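## Task

Coil the blue wire around the reel as one strand going the same way round, until very little of it, counted over all loose parts, remains off the reel. Only wire lying between the two flanges counts; wire beyond a flange rim or inside the central hole does not. At the end the reel must lie flat and sit wholly within the painted ring, and neither reel nor wire may touch anything fixed to the table, for instance an arm base. Nothing may depend on the grippers to stay in place: open the grippers, pull the arms away, then declare the scene finished yourself, since any other ending counts as a failure.

## Robot and tools

Robot: two arms, left_arm and right_arm, each ending in a parallel two-finger gripper. All poses share one scene frame. Its origin is on the table surface midway between the arms; +z is up, +x points out over the table, and left_arm sits on the +y side. The arm names do not tell you which side of an image an arm appears on. Now and then a loose object may get a small shove from outside. Nothing must leave the table.

Gripper geometry: the fingers extend along the gripper's +z axis and close along its y axis. The reported end_effector_position is the spot between the finger pads, roughly 1 cm back from the tips.

The 16-number row: every motion command uses one flat list of 16 numbers covering both arms, even when only one moves. The first 8 are for left_arm: x, y, z, qw, qx, qy, qz, opening. The last 8 are the same for right_arm. x, y, z is an absolute target for the gripper point, in metres, in the scene frame. qw, qx, qy, qz is an absolute target orientation quaternion, w first, in the scene frame. Opening runs from -1 (closed) to +1 (fully open, 0.094 m). A call is refused, and nothing is sent, if any target lies more than 0.6 m from that arm's last reported position along any gripper axis.

execute_actions: argument actions is a list holding zero or one item, plus an optional pictures flag (true or false) that controls whether camera images come back. An empty list just reports the state. An action item has rows (1 to 15 rows of 16 numbers) and steps (1 to 15, default 15). Each step lasts 1/30 s and uses one row; if steps outnumber rows, the final row repeats. A wait item has only steps (up to 300), counted from the previous result, so time spent replying is included.

move: target is one 16-number row of absolute poses as above. speed is the top path speed in m/s, 0.002 to 0.5, default 0.25; rotation is capped at twice that value in rad/s. Each gripper follows a straight line, all arms finishing together, lasting 0.5 to 10 s (cut off at 10 s). Openings are applied at the start. Paths ignore obstacles and the other arm. Grippers may lag, wander or overshoot speed, most when an arm is nearly straight. The result adds a move: line giving the ending (done, off_target, moving, held, fault) and any limits: paced means the sent pose was clipped; held means a check blocked some steps, after which the arm may move much faster. It also reports each gripper's distance to its target.

wait: seconds from 0 to 10; nothing new is commanded.

zoom_image: camera is one of cam_high, cam_low, cam_left_wrist, cam_right_wrist; region is [x0, y0, x1, y1] in image pixels, origin top-left, at most 504 by 504. All images are 504x504. cam_high looks down from about (1.07, -0.11, 1.15); cam_low views from the side near (1.22, 0.94, 0.36); the wrist cameras ride on each hand. Calibration (K, distortion, T_world_to_cam) is supplied and may be slightly off.

finished_scene: scene is the integer 1 or 2. This is the only valid way to end a scene. Replying without any tool call ends everything.

Control behaviour: at each step the commanded pose is limited to within 70 mm and 16 degrees of the measured pose, then solved by damped inverse kinematics that favours position over orientation. Arms often stop a centimetre or more short, usually too low. After an action ends, an arm continues only to its last clipped pose, so check the result and send the remainder. To hold an orientation, resend your own target quaternion rather than the drifted reported one. To keep an arm still, keep sending the full pose from the last result before it stopped, with its intended opening. The simulation keeps running while you think and write.

Result lines: the state line gives each gripper's position and quaternion (left | right). HELD marks steps not sent; a pose unreachable line names an arm whose command was altered by the clearance check. Hand target shows where each gripper is being driven. grip_measured is finger opening on the command scale; the last Joint positions value is opening in metres. Joint torques follow joint order and are noisy with offsets. MOTOR HOT appears at 85 °C; at 100 °C an OVER-TEMPERATURE FAULT makes that arm drop. FAULT lines mean an arm stopped.

Gripping: to hold, command roughly 0.03 below grip_measured; less squeezes more lightly. Pads push about 50 to 62 N at most, less on very thin parts like wire under 2 mm.

Avoid: arms colliding or pressing on each other, fast contacts, targets set far beyond a contact (they press harder), drops, slams, and anything falling off the table.

Each tool is called by a JSON object that holds its "method" and its "body", one argument or row to a line.

## Session

{"method": "execute_actions", "body": {
  "actions": []
}}

Scene clock: 0.00 s of 8300.00 s.
left_arm: end_effector_position=(+0.2433, -0.0117, +0.1750) grip_measured=+1.000 end_effector_quat_wxyz=(-0.143, +0.983, +0.110, -0.027) | right_arm: end_effector_position=(+0.8768, -0.5126, +0.3768) grip_measured=+1.000 end_effector_quat_wxyz=(+0.470, +0.046, +0.846, +0.248)
Joint positions: left_arm=[-0.854  1.672  1.435 -1.618 -0.064  1.861  0.094] | right_arm=[-0.431  2.156  2.375 -0.792 -0.643  0.171  0.094]
Joint velocities: left_arm=[-0.024 -0.024 -0.002  0.022  0.066  0.007  0.   ] | right_arm=[-0.005 -0.005  0.012  0.007  0.037 -0.007  0.   ]
Joint torques (N m, as the arm reports them, + toward a larger angle): no reading
Motor temperatures (°C, as the motors report them): left_arm=[19 19 22 20 21 19] | right_arm=[19 19 22 20 21 22]
Hand target (left_arm): +0.246, -0.017, +0.179; -0.137, +0.984, +0.110, -0.024
Hand target (right_arm): +0.878, -0.513, +0.394; +0.484, +0.040, +0.839, +0.245

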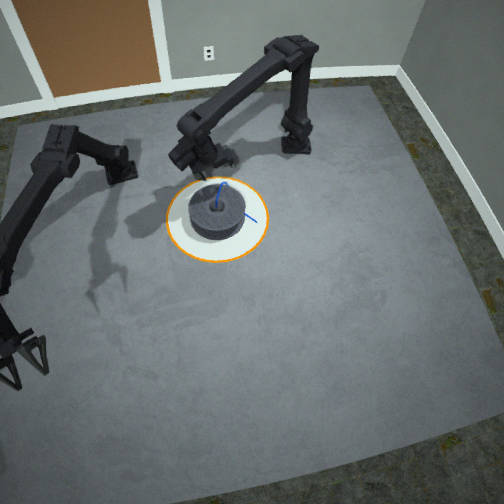

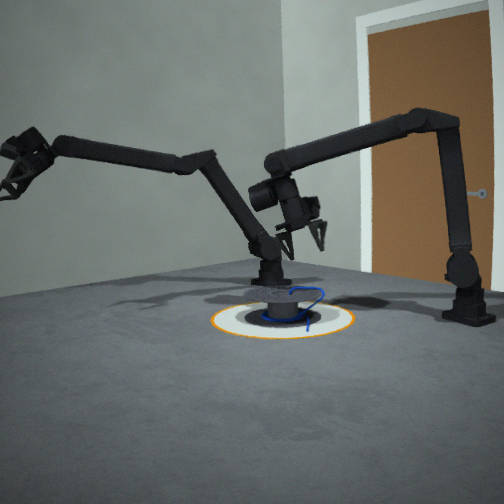

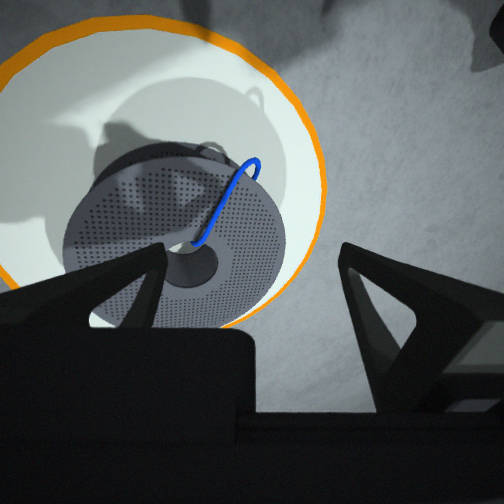

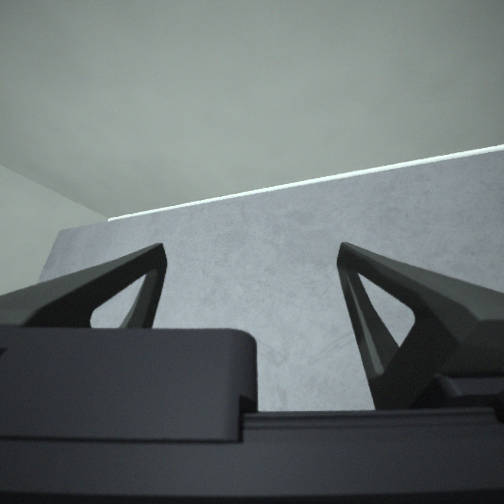

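{"method": "zoom_image", "body": {
  "camera": "cam_low",
  "region": [200, 270, 370, 350]
}}

{"method": "zoom_image", "body": {
  "camera": "cam_high",
  "region": [150, 160, 290, 270]
}}

Region (200, 270, 370, 350) of cam_low's 504x504 image, scaled by 2.965, with more detail than that image has; it fills the top 237 rows of this view, and the rest is white.

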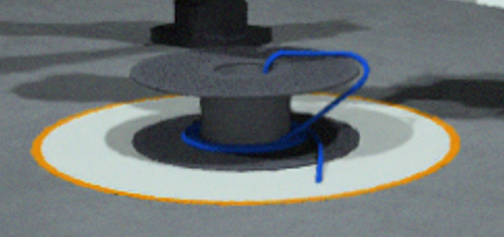

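Region (150, 160, 290, 270) of cam_high's 504x504 image, scaled by 3.600, with more detail than that image has; it fills the top 396 rows of this view, and the rest is white.

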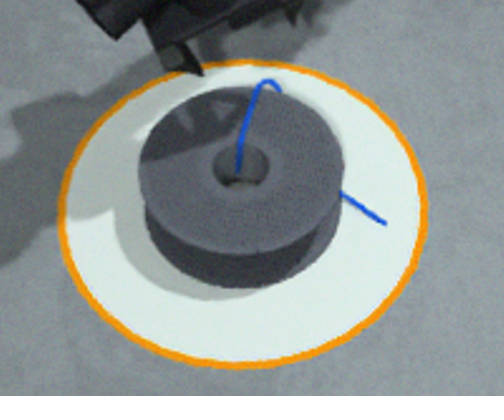

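{"method": "move", "body": {
  "target": [0.28,-0.022,0.16,0,0.99,-0.14,0,0.2,0.878,-0.513,0.394,0.484,0.04,0.839,0.245,1],
  "speed": 0.15
}}

Scene clock: 22.73 s of 8300.00 s.
left_arm: end_effector_position=(+0.2747, -0.0275, +0.1579) grip_measured=+0.203 end_effector_quat_wxyz=(-0.052, +0.998, +0.023, +0.041) | right_arm: end_effector_position=(+0.8768, -0.5126, +0.3768) grip_measured=+1.000 end_effector_quat_wxyz=(+0.470, +0.046, +0.846, +0.248)
Joint positions: left_arm=[-0.834  1.61   1.335 -1.346 -0.122  2.063  0.057] | right_arm=[-0.431  2.156  2.375 -0.792 -0.643  0.171  0.094]
Joint velocities: left_arm=[-0.015 -0.015 -0.002 -0.002  0.007 -0.051  0.   ] | right_arm=[ 0.005 -0.015 -0.002 -0.007 -0.051 -0.051  0.   ]
Joint torques (N m, as the arm reports them, + toward a larger angle): left_arm=[  2.54 -17.82   7.45   0.44  -0.2    0.06] | right_arm=[ -0.09 -26.3   12.86   1.68  -0.15  -0.01]
Motor temperatures (°C, as the motors report them): left_arm=[19 21 25 20 21 19] | right_arm=[19 23 28 20 21 22]
Hand target (left_arm): +0.280, -0.023, +0.161; -0.045, +0.998, +0.024, +0.046
Hand target (right_arm): +0.877, -0.513, +0.394; +0.484, +0.040, +0.839, +0.245
Off the commanded pose (left_arm): 0.008 m, 20 deg; orientation clipped at the last step of the last action.
Off the commanded pose (right_arm): 0.017 m, 2 deg.
joint sent to its limit (left arm) — the command would take joint 6 (wrist roll) past its upper limit, so that joint was sent only as far as its limit.
After step 90, 17.53 s passed at rest.
move: off_target (left_arm, right_arm); limits=paced
camera_calibration (this result's frames):
cam_left_wrist: T_world_to_cam=[[-0.0539417, 0.99339, 0.101326, 0.0249545], [0.764026, -0.0242754, 0.644729, -0.305363], [0.642927, 0.112193, -0.757666, 0.0698951], [0, 0, 0, 1]] pos_world=[0.189714, -0.0400441, 0.247305]

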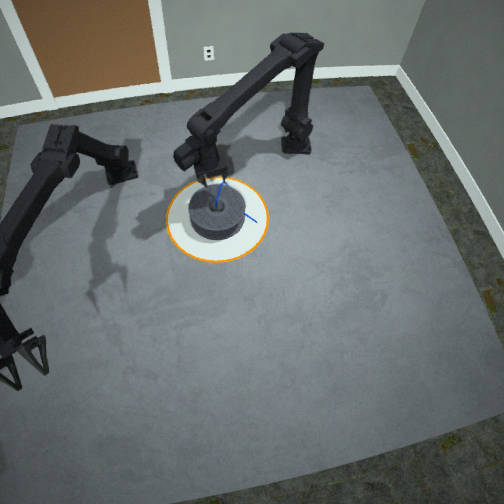

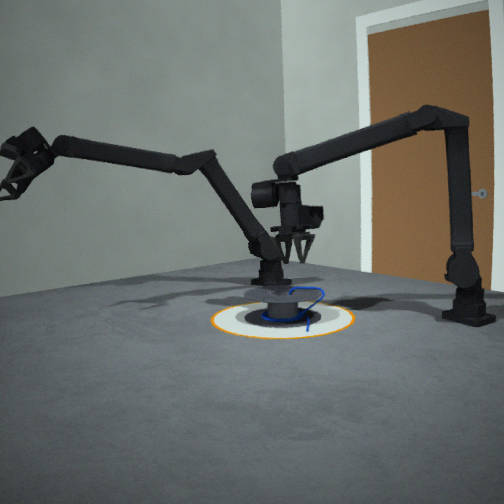

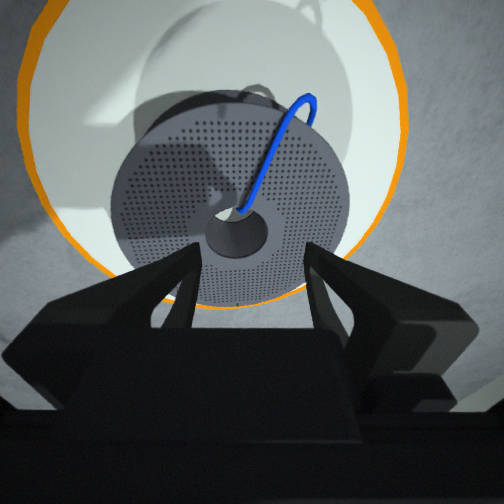

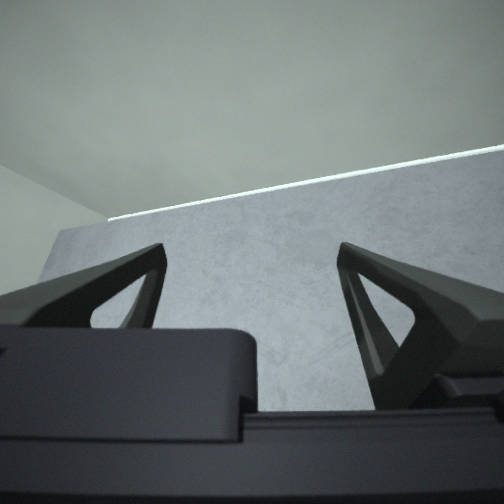

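{"method": "move", "body": {
  "target": [0.28,-0.022,0.17,0,0.707,0.707,0,0.2,0.45,-0.38,0.28,0,0,1,0,1]
}}

{"method": "move", "body": {
  "target": [0.28,-0.022,0.13,0,0.233,0.972,0,0.2,0.45,-0.38,0.28,0,0,1,0,1]
}}

Scene clock: 29.83 s of 8300.00 s.
left_arm: end_effector_position=(+0.2763, -0.0257, +0.1689) grip_measured=+0.203 end_effector_quat_wxyz=(-0.009, +0.718, +0.696, +0.003) | right_arm: end_effector_position=(+0.4592, -0.3796, +0.2751) grip_measured=+1.000 end_effector_quat_wxyz=(-0.001, -0.000, +1.000, +0.008)
Joint positions: left_arm=[-0.785  1.582  1.334 -1.341 -0.003  0.622  0.057] | right_arm=[-0.174  1.422  1.437 -1.588 -0.015 -0.04   0.094]
Joint velocities: left_arm=[ 0.005  0.005 -0.017 -0.017 -0.007  0.037 -0.   ] | right_arm=[-0.015  0.005  0.012 -0.002 -0.037  0.022  0.   ]
Joint torques (N m, as the arm reports them, + toward a larger angle): left_arm=[  2.48 -17.22   7.59   0.67   0.1   -0.26] | right_arm=[  0.71 -14.51   8.55  -0.33   0.13   0.17]
Motor temperatures (°C, as the motors report them): left_arm=[19 21 25 20 21 19] | right_arm=[19 23 28 20 21 22]
Hand target (left_arm): +0.280, -0.022, +0.170; -0.001, +0.707, +0.707, +0.000
Hand target (right_arm): +0.452, -0.376, +0.278; -0.003, +0.001, +1.000, +0.007
Off the commanded pose (left_arm): 0.005 m, 2 deg.
Off the commanded pose (right_arm): 0.010 m, 1 deg.
After step 90, 0.50 s passed at rest.
move: done
camera_calibration (this result's frames):
cam_left_wrist: T_world_to_cam=[[-0.999611, 0.0268736, 0.00748698, 0.274482], [0.0260452, 0.802863, 0.595594, -0.0800965], [0.00999472, 0.595557, -0.803251, 0.27195], [0, 0, 0, 1]] pos_world=[0.273744, -0.105031, 0.264094]
cam_right_wrist: T_world_to_cam=[[0.00431119, -0.999982, -0.00411142, -0.382494], [-0.810622, -0.00590225, 0.58554, 0.210919], [-0.585553, 0.000808437, -0.810633, 0.618115], [0, 0, 0, 1]] pos_world=[0.534565, -0.381742, 0.375991]

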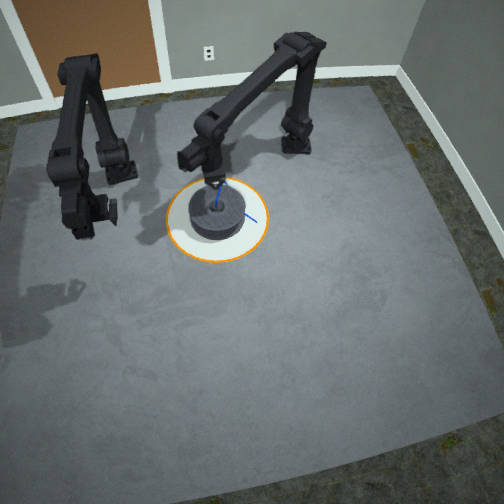

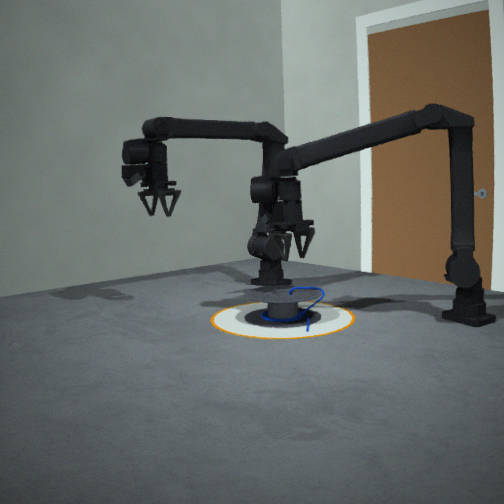

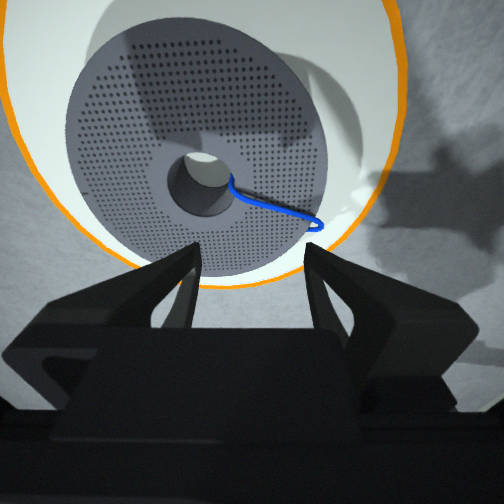

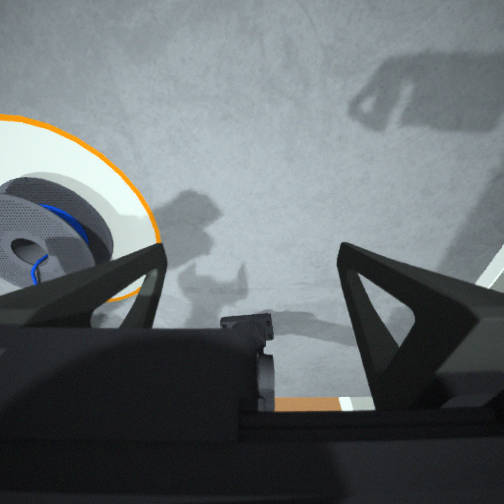

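Scene clock: 32.63 s of 8300.00 s.
left_arm: end_effector_position=(+0.2761, -0.0259, +0.1420) grip_measured=+0.203 end_effector_quat_wxyz=(+0.006, +0.248, +0.969, -0.004) | right_arm: end_effector_position=(+0.4585, -0.3818, +0.2769) grip_measured=+1.000 end_effector_quat_wxyz=(+0.001, -0.000, +1.000, +0.001)
Joint positions: left_arm=[-0.785  1.582  1.261 -1.236 -0.002 -0.479  0.057] | right_arm=[-0.174  1.417  1.437 -1.588 -0.002 -0.04   0.094]
Joint velocities: left_arm=[-0.015 -0.015  0.012  0.002  0.007 -0.007  0.   ] | right_arm=[-0.015  0.005  0.012 -0.007  0.037 -0.051  0.   ]
Joint torques (N m, as the arm reports them, + toward a larger angle): left_arm=[  2.37 -14.12   7.52   0.77  -0.02  -0.27] | right_arm=[  0.37 -15.08   8.27  -0.3    0.13   0.1 ]
Motor temperatures (°C, as the motors report them): left_arm=[19 21 25 20 21 19] | right_arm=[19 23 28 20 21 22]
Hand target (left_arm): +0.280, -0.023, +0.130; -0.000, +0.233, +0.972, -0.000
Hand target (right_arm): +0.450, -0.380, +0.280; -0.000, -0.000, +1.000, -0.000
Off the commanded pose (left_arm): 0.013 m, 2 deg.
Off the commanded pose (right_arm): 0.009 m, 0 deg.
move: off_target (left_arm)
camera_calibration (this result's frames):
cam_left_wrist: T_world_to_cam=[[-0.476923, -0.878935, 0.00410043, 0.10718], [-0.720273, 0.393496, 0.571286, 0.134952], [-0.503737, 0.269506, -0.820741, 0.386342], [0, 0, 0, 1]] pos_world=[0.342934, -0.0630201, 0.239551]
cam_right_wrist: T_world_to_cam=[[0.00429675, -0.99995, 0.0090461, -0.388309], [-0.812995, 0.00177411, 0.582268, 0.214181], [-0.582255, -0.0098563, -0.812947, 0.614171], [0, 0, 0, 1]] pos_world=[0.533401, -0.382616, 0.37809]

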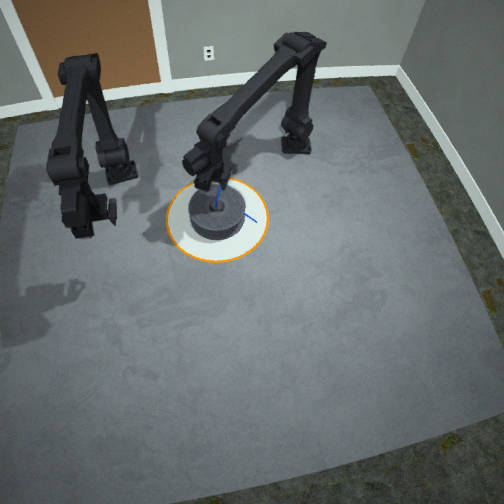

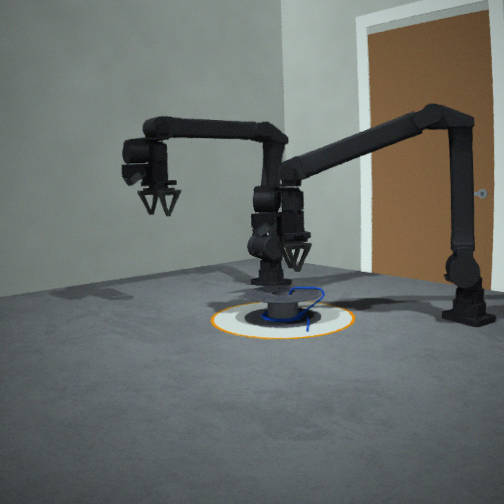

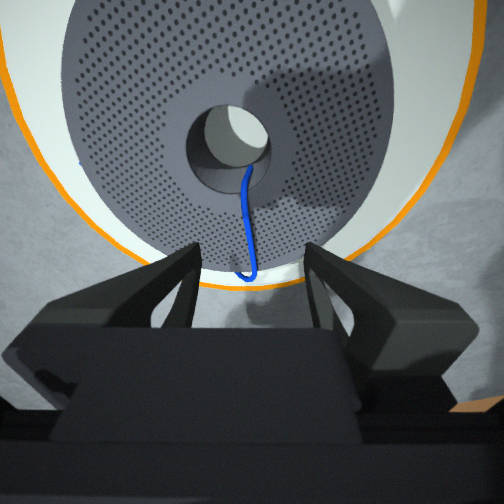

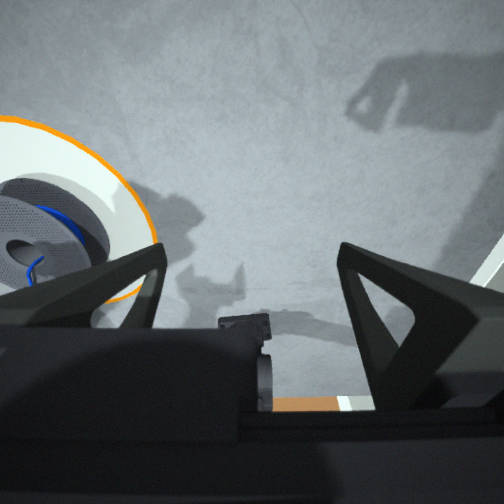

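{"method": "move", "body": {
  "target": [0.283,-0.022,0.092,0,0.233,0.972,0,-0.3,0.45,-0.38,0.28,0,0,1,0,1],
  "speed": 0.05
}}

{"method": "zoom_image", "body": {
  "camera": "cam_low",
  "region": [200, 230, 370, 350]
}}

Scene clock: 38.27 s of 8300.00 s.
left_arm: end_effector_position=(+0.2792, -0.0267, +0.1044) grip_measured=-0.297 end_effector_quat_wxyz=(+0.006, +0.244, +0.970, -0.004) | right_arm: end_effector_position=(+0.4585, -0.3818, +0.2769) grip_measured=+1.000 end_effector_quat_wxyz=(+0.001, -0.000, +1.000, +0.001)
Joint positions: left_arm=[-0.78   1.623  1.205 -1.138 -0.002 -0.482  0.033] | right_arm=[-0.174  1.417  1.437 -1.588 -0.002 -0.04   0.094]
Joint velocities: left_arm=[-0.015 -0.005  0.007 -0.042  0.037 -0.007 -0.001] | right_arm=[-0.005 -0.015 -0.002  0.007 -0.022 -0.007  0.   ]
Joint torques (N m, as the arm reports them, + toward a larger angle): left_arm=[  2.46 -14.33   7.39   0.8   -0.05  -0.21] | right_arm=[  0.34 -14.92   8.27  -0.3    0.13   0.1 ]
Motor temperatures (°C, as the motors report them): left_arm=[19 21 25 20 21 19] | right_arm=[19 22 27 20 21 22]
Hand target (left_arm): +0.283, -0.023, +0.092; +0.000, +0.233, +0.972, +0.000
Hand target (right_arm): +0.450, -0.380, +0.280; -0.000, -0.000, +1.000, +0.000
Off the commanded pose (left_arm): 0.014 m, 2 deg.
Off the commanded pose (right_arm): 0.009 m, 0 deg.
After step 90, 1.30 s passed at rest.
move: off_target (left_arm)
camera_calibration (this result's frames):
cam_left_wrist: T_world_to_cam=[[-0.470207, -0.882544, 0.00467333, 0.106098], [-0.723603, 0.388546, 0.570465, 0.159829], [-0.505276, 0.264855, -0.821309, 0.357566], [0, 0, 0, 1]] pos_world=[0.346211, -0.0631686, 0.201999]
cam_right_wrist: T_world_to_cam=[[0.00429675, -0.99995, 0.0090461, -0.388309], [-0.812995, 0.00177411, 0.582268, 0.214181], [-0.582255, -0.0098563, -0.812947, 0.614171], [0, 0, 0, 1]] pos_world=[0.533401, -0.382616, 0.37809]

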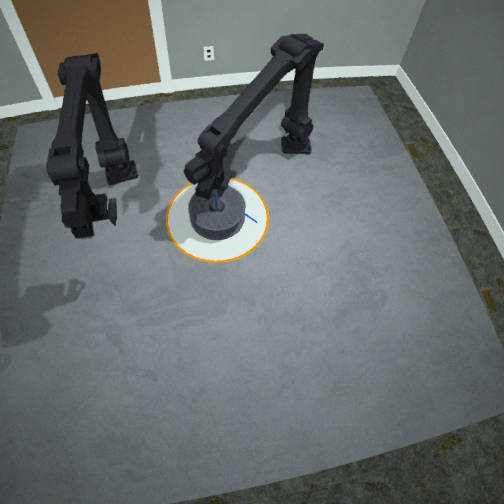

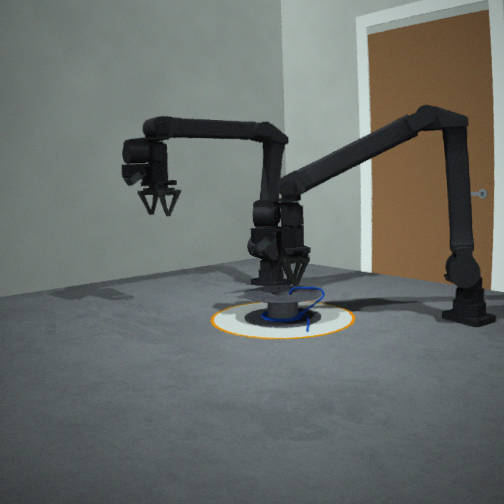

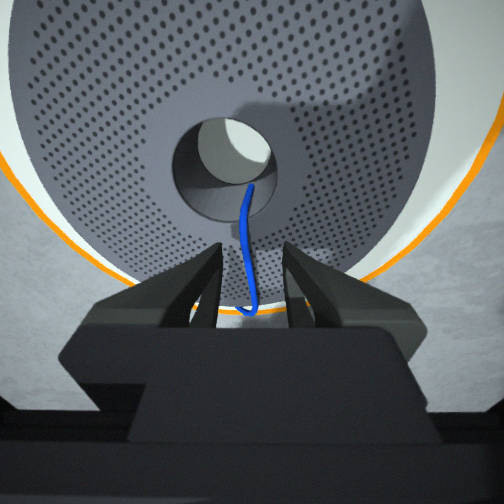

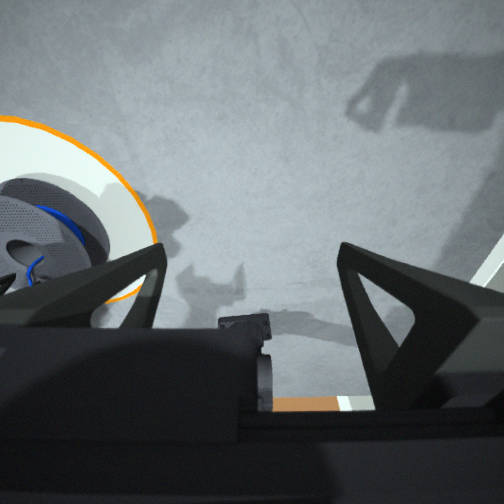

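Region (200, 230, 370, 350) of cam_low's 504x504 image, scaled by 2.965, with more detail than that image has; it fills the top 356 rows of this view, and the rest is white.

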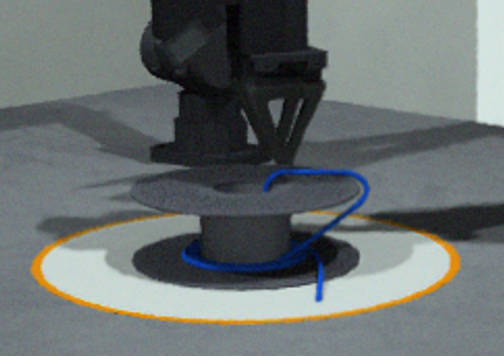

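{"method": "move", "body": {
  "target": [0.283,-0.022,0.074,0,0.233,0.972,0,-0.3,0.45,-0.38,0.28,0,0,1,0,1],
  "speed": 0.03
}}

{"method": "zoom_image", "body": {
  "camera": "cam_low",
  "region": [200, 230, 370, 350]
}}

Scene clock: 43.00 s of 8300.00 s.
left_arm: end_effector_position=(+0.2794, -0.0270, +0.0870) grip_measured=-0.297 end_effector_quat_wxyz=(+0.007, +0.244, +0.970, -0.005) | right_arm: end_effector_position=(+0.4585, -0.3818, +0.2769) grip_measured=+1.000 end_effector_quat_wxyz=(+0.001, -0.000, +1.000, +0.001)
Joint positions: left_arm=[-0.78   1.643  1.18  -1.092 -0.002 -0.482  0.033] | right_arm=[-0.174  1.417  1.437 -1.588 -0.002 -0.04   0.094]
Joint velocities: left_arm=[-0.015  0.005  0.002 -0.002 -0.022  0.022 -0.001] | right_arm=[ 0.005  0.005  0.007 -0.012 -0.081 -0.037  0.   ]
Joint torques (N m, as the arm reports them, + toward a larger angle): left_arm=[  2.46 -14.13   7.13   0.78  -0.04  -0.21] | right_arm=[  0.39 -14.9    8.28  -0.29   0.13   0.1 ]
Motor temperatures (°C, as the motors report them): left_arm=[19 21 25 20 21 19] | right_arm=[19 22 27 20 21 22]
Hand target (left_arm): +0.283, -0.022, +0.074; +0.000, +0.233, +0.972, +0.000
Hand target (right_arm): +0.450, -0.380, +0.280; -0.000, -0.000, +1.000, +0.000
Off the commanded pose (left_arm): 0.014 m, 2 deg.
Off the commanded pose (right_arm): 0.009 m, 0 deg.
After step 90, 0.37 s passed at rest.
move: off_target (left_arm)
camera_calibration (this result's frames):
cam_left_wrist: T_world_to_cam=[[-0.470212, -0.882536, 0.00556286, 0.10591], [-0.724213, 0.389445, 0.569076, 0.170329], [-0.504396, 0.263558, -0.822266, 0.343349], [0, 0, 0, 1]] pos_world=[0.346338, -0.0633569, 0.184805]
cam_right_wrist: T_world_to_cam=[[0.00429675, -0.99995, 0.0090461, -0.388309], [-0.812995, 0.00177411, 0.582268, 0.214181], [-0.582255, -0.0098563, -0.812947, 0.614171], [0, 0, 0, 1]] pos_world=[0.533401, -0.382616, 0.37809]

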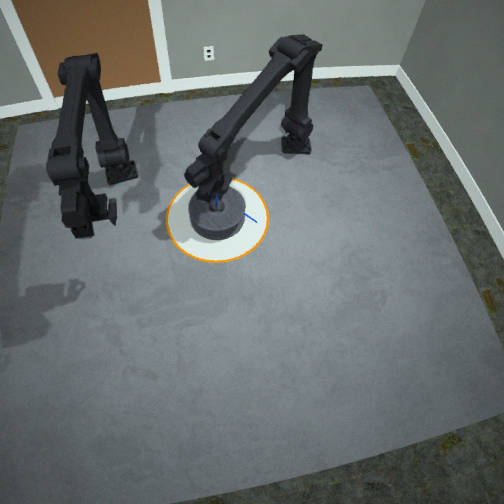

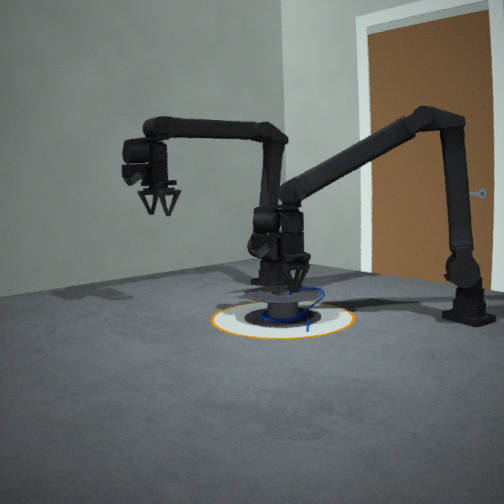

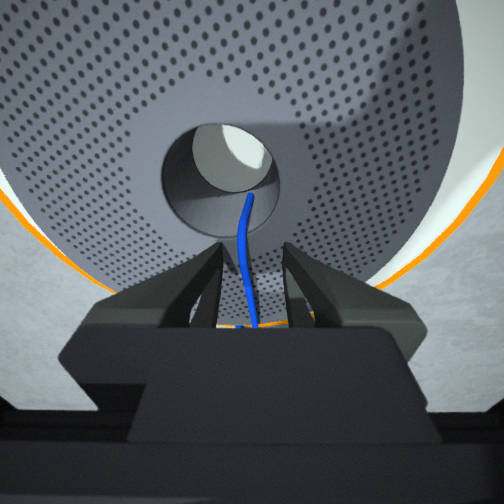

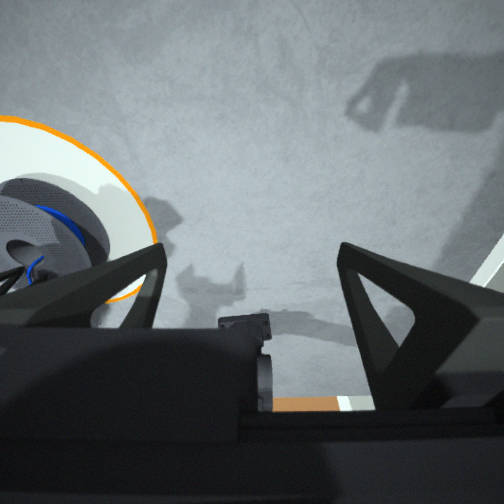

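Region (200, 230, 370, 350) of cam_low's 504x504 image, scaled by 2.965, with more detail than that image has; it fills the top 356 rows of this view, and the rest is white.

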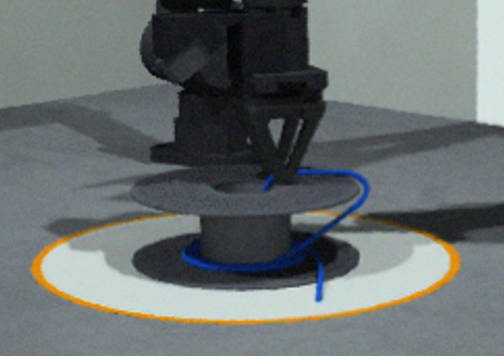

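Close.

{"method": "move", "body": {
  "target": [0.283,-0.022,0.074,0,0.233,0.972,0,-0.95,0.45,-0.38,0.28,0,0,1,0,1],
  "speed": 0.03
}}

Scene clock: 45.13 s of 8300.00 s.
left_arm: end_effector_position=(+0.2794, -0.0270, +0.0870) grip_measured=-0.934 end_effector_quat_wxyz=(+0.007, +0.244, +0.970, -0.005) | right_arm: end_effector_position=(+0.4585, -0.3818, +0.2769) grip_measured=+1.000 end_effector_quat_wxyz=(+0.001, -0.000, +1.000, +0.001)
Joint positions: left_arm=[-0.78   1.643  1.18  -1.092 -0.002 -0.482  0.003] | right_arm=[-0.174  1.417  1.437 -1.588 -0.002 -0.04   0.094]
Joint velocities: left_arm=[-0.005  0.005 -0.017 -0.007 -0.022 -0.037 -0.   ] | right_arm=[-0.015 -0.005 -0.002 -0.007 -0.007  0.022  0.   ]
Joint torques (N m, as the arm reports them, + toward a larger angle): left_arm=[  2.42 -14.33   7.02   0.78  -0.04  -0.21] | right_arm=[  0.34 -14.9    8.27  -0.31   0.13   0.1 ]
Motor temperatures (°C, as the motors report them): left_arm=[19 21 25 20 21 19] | right_arm=[19 22 27 20 21 22]
Hand target (left_arm): +0.283, -0.022, +0.074; +0.000, +0.233, +0.972, +0.000
Hand target (right_arm): +0.450, -0.380, +0.280; -0.000, -0.000, +1.000, +0.000
Off the commanded pose (left_arm): 0.014 m, 2 deg.
Off the commanded pose (right_arm): 0.009 m, 0 deg.
move: off_target (left_arm)
camera_calibration (this result's frames):
cam_left_wrist: T_world_to_cam=[[-0.470212, -0.882536, 0.00556286, 0.10591], [-0.724213, 0.389445, 0.569076, 0.170329], [-0.504396, 0.263558, -0.822266, 0.343349], [0, 0, 0, 1]] pos_world=[0.346338, -0.0633569, 0.184805]
cam_right_wrist: T_world_to_cam=[[0.00429675, -0.99995, 0.0090461, -0.388309], [-0.812995, 0.00177411, 0.582268, 0.214181], [-0.582255, -0.0098563, -0.812947, 0.614171], [0, 0, 0, 1]] pos_world=[0.533401, -0.382616, 0.37809]

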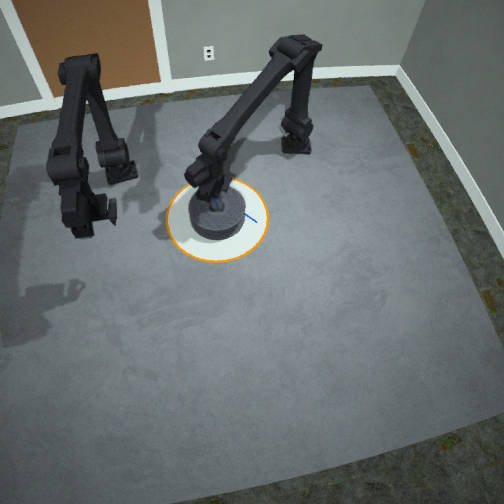

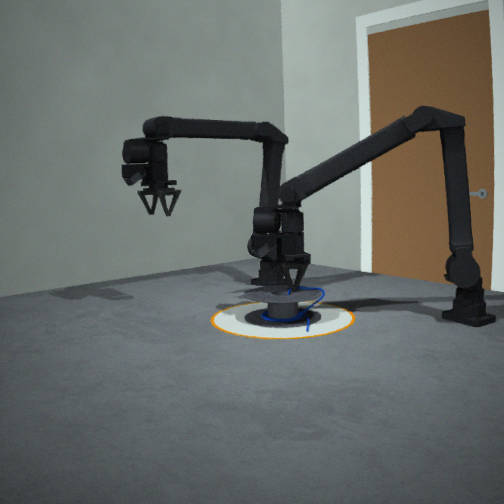

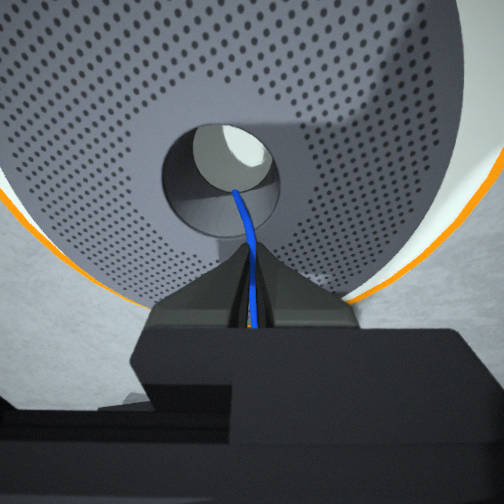

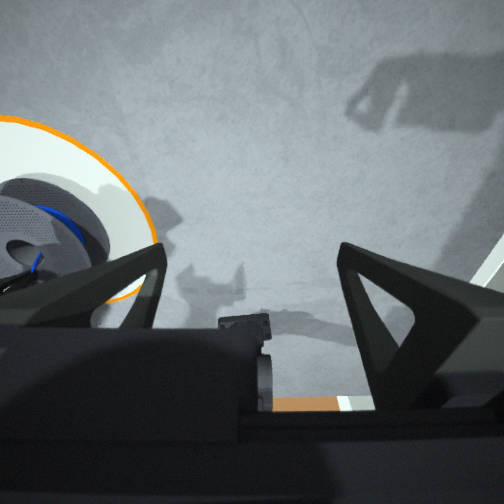

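{"method": "move", "body": {
  "target": [0.25,-0.02,0.115,0,0.38,0.924,0,-0.97,0.45,-0.38,0.28,0,0,1,0,1],
  "speed": 0.05
}}

{"method": "move", "body": {
  "target": [0.19,-0.035,0.095,0,0.707,0.707,0,-0.97,0.45,-0.38,0.28,0,0,1,0,1],
  "speed": 0.05
}}

{"method": "zoom_image", "body": {
  "camera": "cam_low",
  "region": [200, 230, 370, 350]
}}

Scene clock: 52.30 s of 8300.00 s.
left_arm: end_effector_position=(+0.2598, -0.0231, +0.1131) grip_measured=-0.946 end_effector_quat_wxyz=(+0.006, +0.366, +0.931, -0.003) | right_arm: end_effector_position=(+0.4585, -0.3818, +0.2769) grip_measured=+1.000 end_effector_quat_wxyz=(+0.001, -0.000, +1.000, +0.001)
Joint positions: left_arm=[-0.811  1.582  1.18  -1.156 -0.002 -0.256  0.003] | right_arm=[-0.174  1.417  1.437 -1.588 -0.002 -0.04   0.094]
Joint velocities: left_arm=[ 0.005 -0.005  0.002  0.007 -0.022 -0.051 -0.   ] | right_arm=[ 0.005  0.015  0.012 -0.007 -0.007 -0.037  0.   ]
Joint torques (N m, as the arm reports them, + toward a larger angle): left_arm=[  0.2  -16.53   7.17  -0.65   0.01   0.08] | right_arm=[  0.37 -14.93   8.27  -0.3    0.13   0.1 ]
Motor temperatures (°C, as the motors report them): left_arm=[19 21 25 20 21 19] | right_arm=[19 22 27 20 21 22]
Hand target (left_arm): +0.250, -0.020, +0.115; -0.000, +0.380, +0.925, -0.000
Hand target (right_arm): +0.450, -0.380, +0.280; -0.000, -0.000, +1.000, +0.000
Off the commanded pose (left_arm): 0.010 m, 2 deg.
Off the commanded pose (right_arm): 0.009 m, 0 deg.
After step 90, 1.00 s passed at rest.
move: done
camera_calibration (this result's frames):
cam_left_wrist: T_world_to_cam=[[-0.679162, -0.733988, 0.000954238, 0.158228], [-0.602029, 0.557803, 0.571328, 0.111662], [-0.41988, 0.38745, -0.820721, 0.334622], [0, 0, 0, 1]] pos_world=[0.315188, -0.0757971, 0.210684]
cam_right_wrist: T_world_to_cam=[[0.00429675, -0.99995, 0.0090461, -0.388309], [-0.812995, 0.00177411, 0.582268, 0.214181], [-0.582255, -0.0098563, -0.812947, 0.614171], [0, 0, 0, 1]] pos_world=[0.533401, -0.382616, 0.37809]

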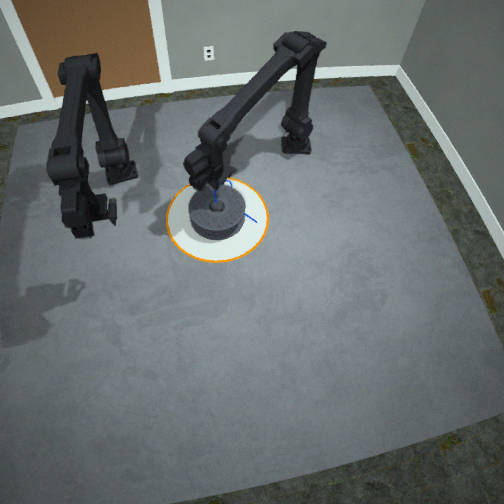

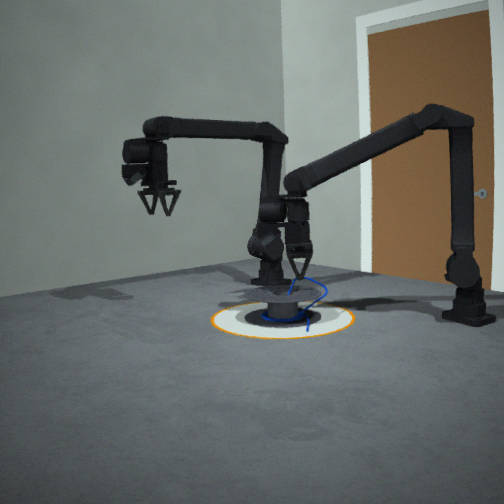

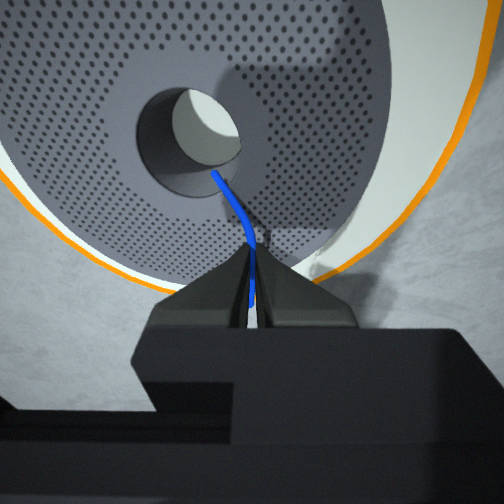

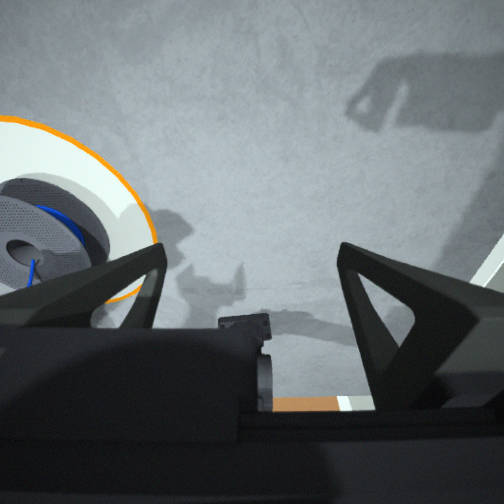

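Scene clock: 60.77 s of 8300.00 s.
left_arm: end_effector_position=(+0.1960, -0.0332, +0.0930) grip_measured=-0.946 end_effector_quat_wxyz=(-0.008, +0.696, +0.718, +0.004) | right_arm: end_effector_position=(+0.4585, -0.3818, +0.2769) grip_measured=+1.000 end_effector_quat_wxyz=(+0.001, -0.000, +1.000, +0.001)
Joint positions: left_arm=[-0.95   1.571  1.108 -1.127 -0.002  0.395  0.003] | right_arm=[-0.174  1.417  1.437 -1.588 -0.002 -0.04   0.094]
Joint velocities: left_arm=[-0.015 -0.024 -0.002  0.002 -0.095  0.022  0.   ] | right_arm=[ 0.005  0.005  0.002  0.002 -0.081  0.022  0.   ]
Joint torques (N m, as the arm reports them, + toward a larger angle): left_arm=[  0.35 -16.01   6.89   0.68   0.13   0.06] | right_arm=[  0.34 -14.93   8.27  -0.31   0.13   0.1 ]
Motor temperatures (°C, as the motors report them): left_arm=[19 22 25 20 21 19] | right_arm=[19 22 27 20 21 22]
Hand target (left_arm): +0.189, -0.035, +0.095; -0.001, +0.707, +0.707, -0.001
Hand target (right_arm): +0.450, -0.380, +0.280; -0.000, -0.000, +1.000, +0.000
Off the commanded pose (left_arm): 0.007 m, 2 deg.
Off the commanded pose (right_arm): 0.009 m, 0 deg.
move: done
camera_calibration (this result's frames):
cam_left_wrist: T_world_to_cam=[[-0.999432, -0.0333806, 0.00471246, 0.193226], [-0.0239991, 0.802674, 0.595935, -0.0170533], [-0.0236753, 0.595483, -0.803019, 0.222875], [0, 0, 0, 1]] pos_world=[0.197984, -0.11258, 0.188225]
cam_right_wrist: T_world_to_cam=[[0.00429675, -0.99995, 0.0090461, -0.388309], [-0.812995, 0.00177411, 0.582268, 0.214181], [-0.582255, -0.0098563, -0.812947, 0.614171], [0, 0, 0, 1]] pos_world=[0.533401, -0.382616, 0.37809]

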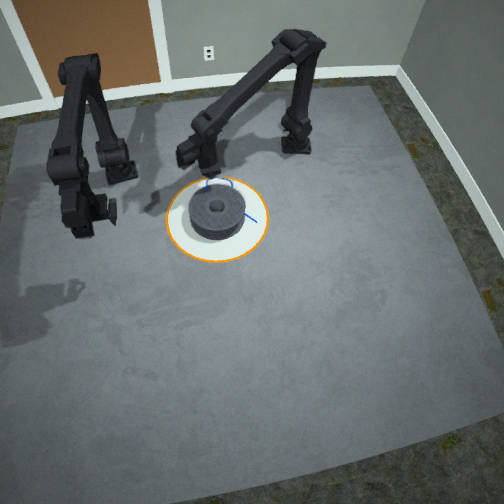

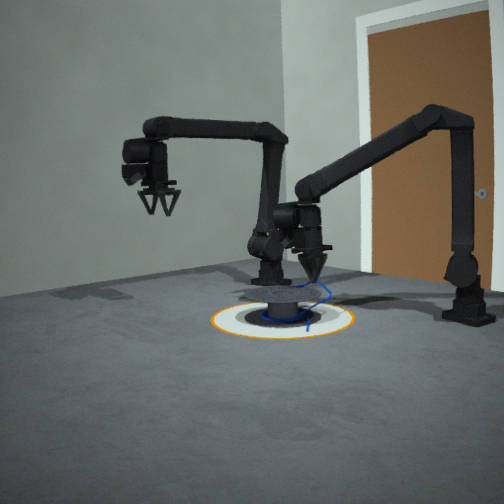

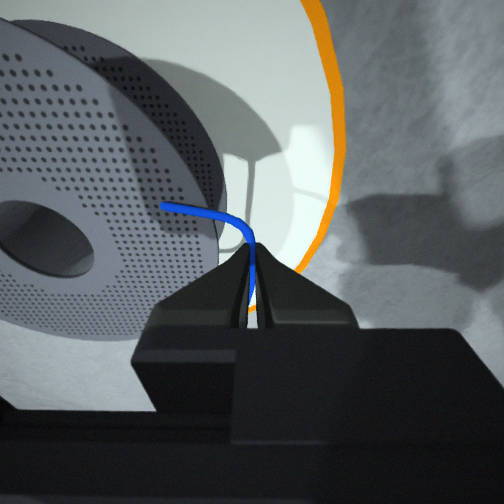

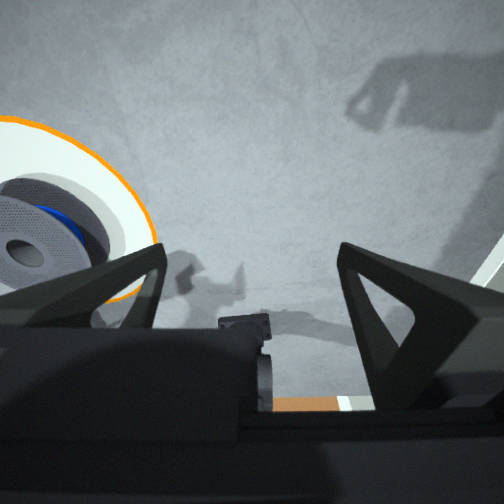

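Region (200, 230, 370, 350) of cam_low's 504x504 image, scaled by 2.965, with more detail than that image has; it fills the top 356 rows of this view, and the rest is white.

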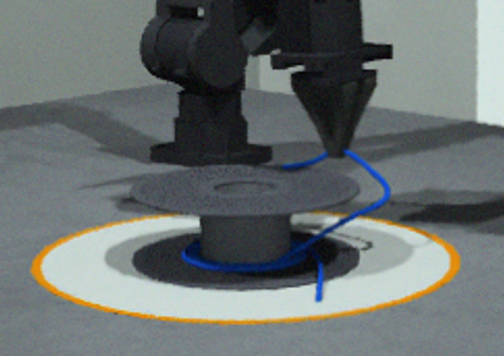

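{"method": "move", "body": {
  "target": [0.165,-0.035,0.09,0,0.906,0.423,0,-0.97,0.45,-0.38,0.28,0,0,1,0,1],
  "speed": 0.1
}}

Scene clock: 67.70 s of 8300.00 s.
left_arm: end_effector_position=(+0.1707, -0.0331, +0.0877) grip_measured=-0.945 end_effector_quat_wxyz=(-0.010, +0.899, +0.437, +0.002) | right_arm: end_effector_position=(+0.4585, -0.3818, +0.2769) grip_measured=+1.000 end_effector_quat_wxyz=(+0.001, -0.000, +1.000, +0.001)
Joint positions: left_arm=[-1.006  1.554  1.073 -1.11  -0.002  1.037  0.003] | right_arm=[-0.174  1.417  1.437 -1.588 -0.002 -0.04   0.094]
Joint velocities: left_arm=[-0.005 -0.005 -0.002  0.012 -0.007  0.007  0.   ] | right_arm=[ 0.015 -0.024  0.002 -0.012 -0.066  0.007  0.   ]
Joint torques (N m, as the arm reports them, + toward a larger angle): left_arm=[  0.37 -15.65   6.86   0.66   0.13   0.06] | right_arm=[  0.34 -14.88   8.27  -0.31   0.13   0.1 ]
Motor temperatures (°C, as the motors report them): left_arm=[19 22 25 20 21 19] | right_arm=[19 22 27 20 21 22]
Hand target (left_arm): +0.165, -0.035, +0.090; -0.001, +0.906, +0.423, -0.001
Hand target (right_arm): +0.450, -0.380, +0.280; -0.000, -0.000, +1.000, +0.000
Off the commanded pose (left_arm): 0.006 m, 2 deg.
Off the commanded pose (right_arm): 0.009 m, 0 deg.
move: done
camera_calibration (this result's frames):
cam_left_wrist: T_world_to_cam=[[-0.787968, 0.615513, 0.0157995, 0.152327], [0.503747, 0.629707, 0.591361, -0.109991], [0.354042, 0.473932, -0.806252, 0.149761], [0, 0, 0, 1]] pos_world=[0.122415, -0.0954734, 0.183383]
cam_right_wrist: T_world_to_cam=[[0.00429675, -0.99995, 0.0090461, -0.388309], [-0.812995, 0.00177411, 0.582268, 0.214181], [-0.582255, -0.0098563, -0.812947, 0.614171], [0, 0, 0, 1]] pos_world=[0.533401, -0.382616, 0.37809]

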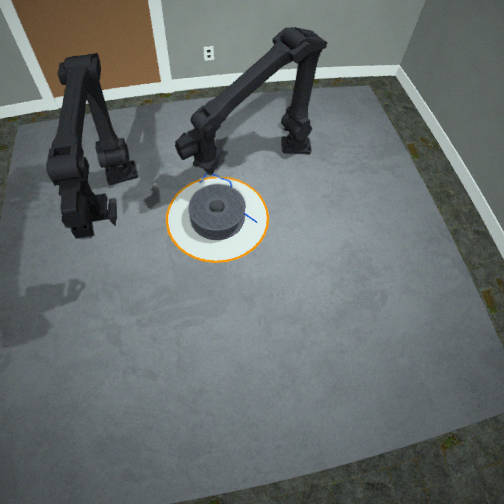

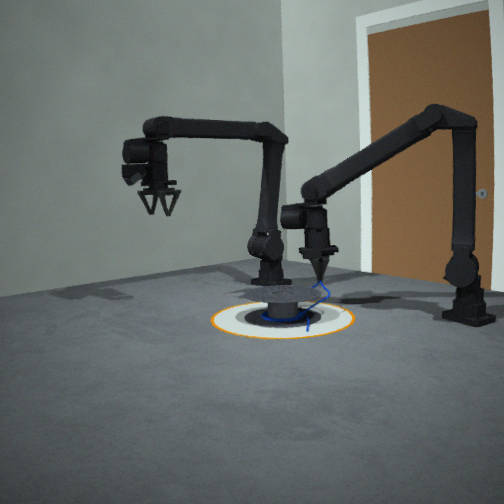

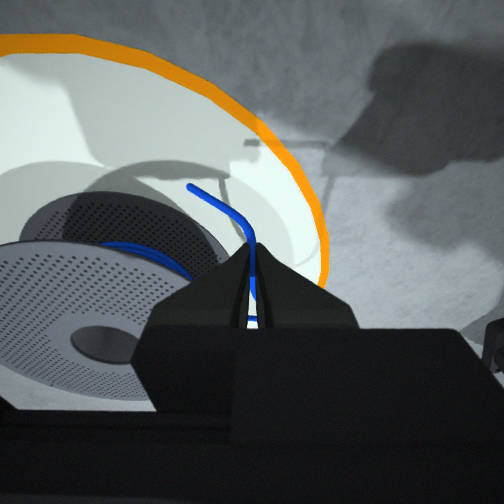

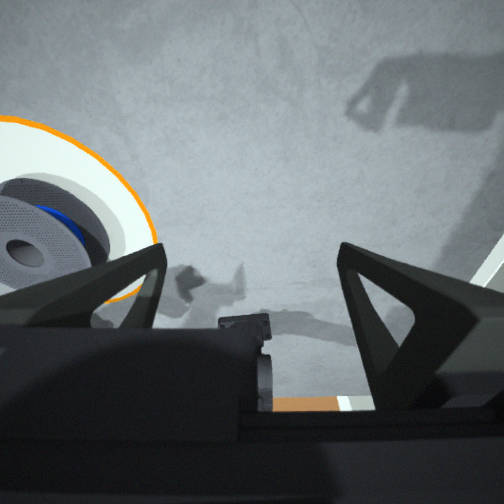

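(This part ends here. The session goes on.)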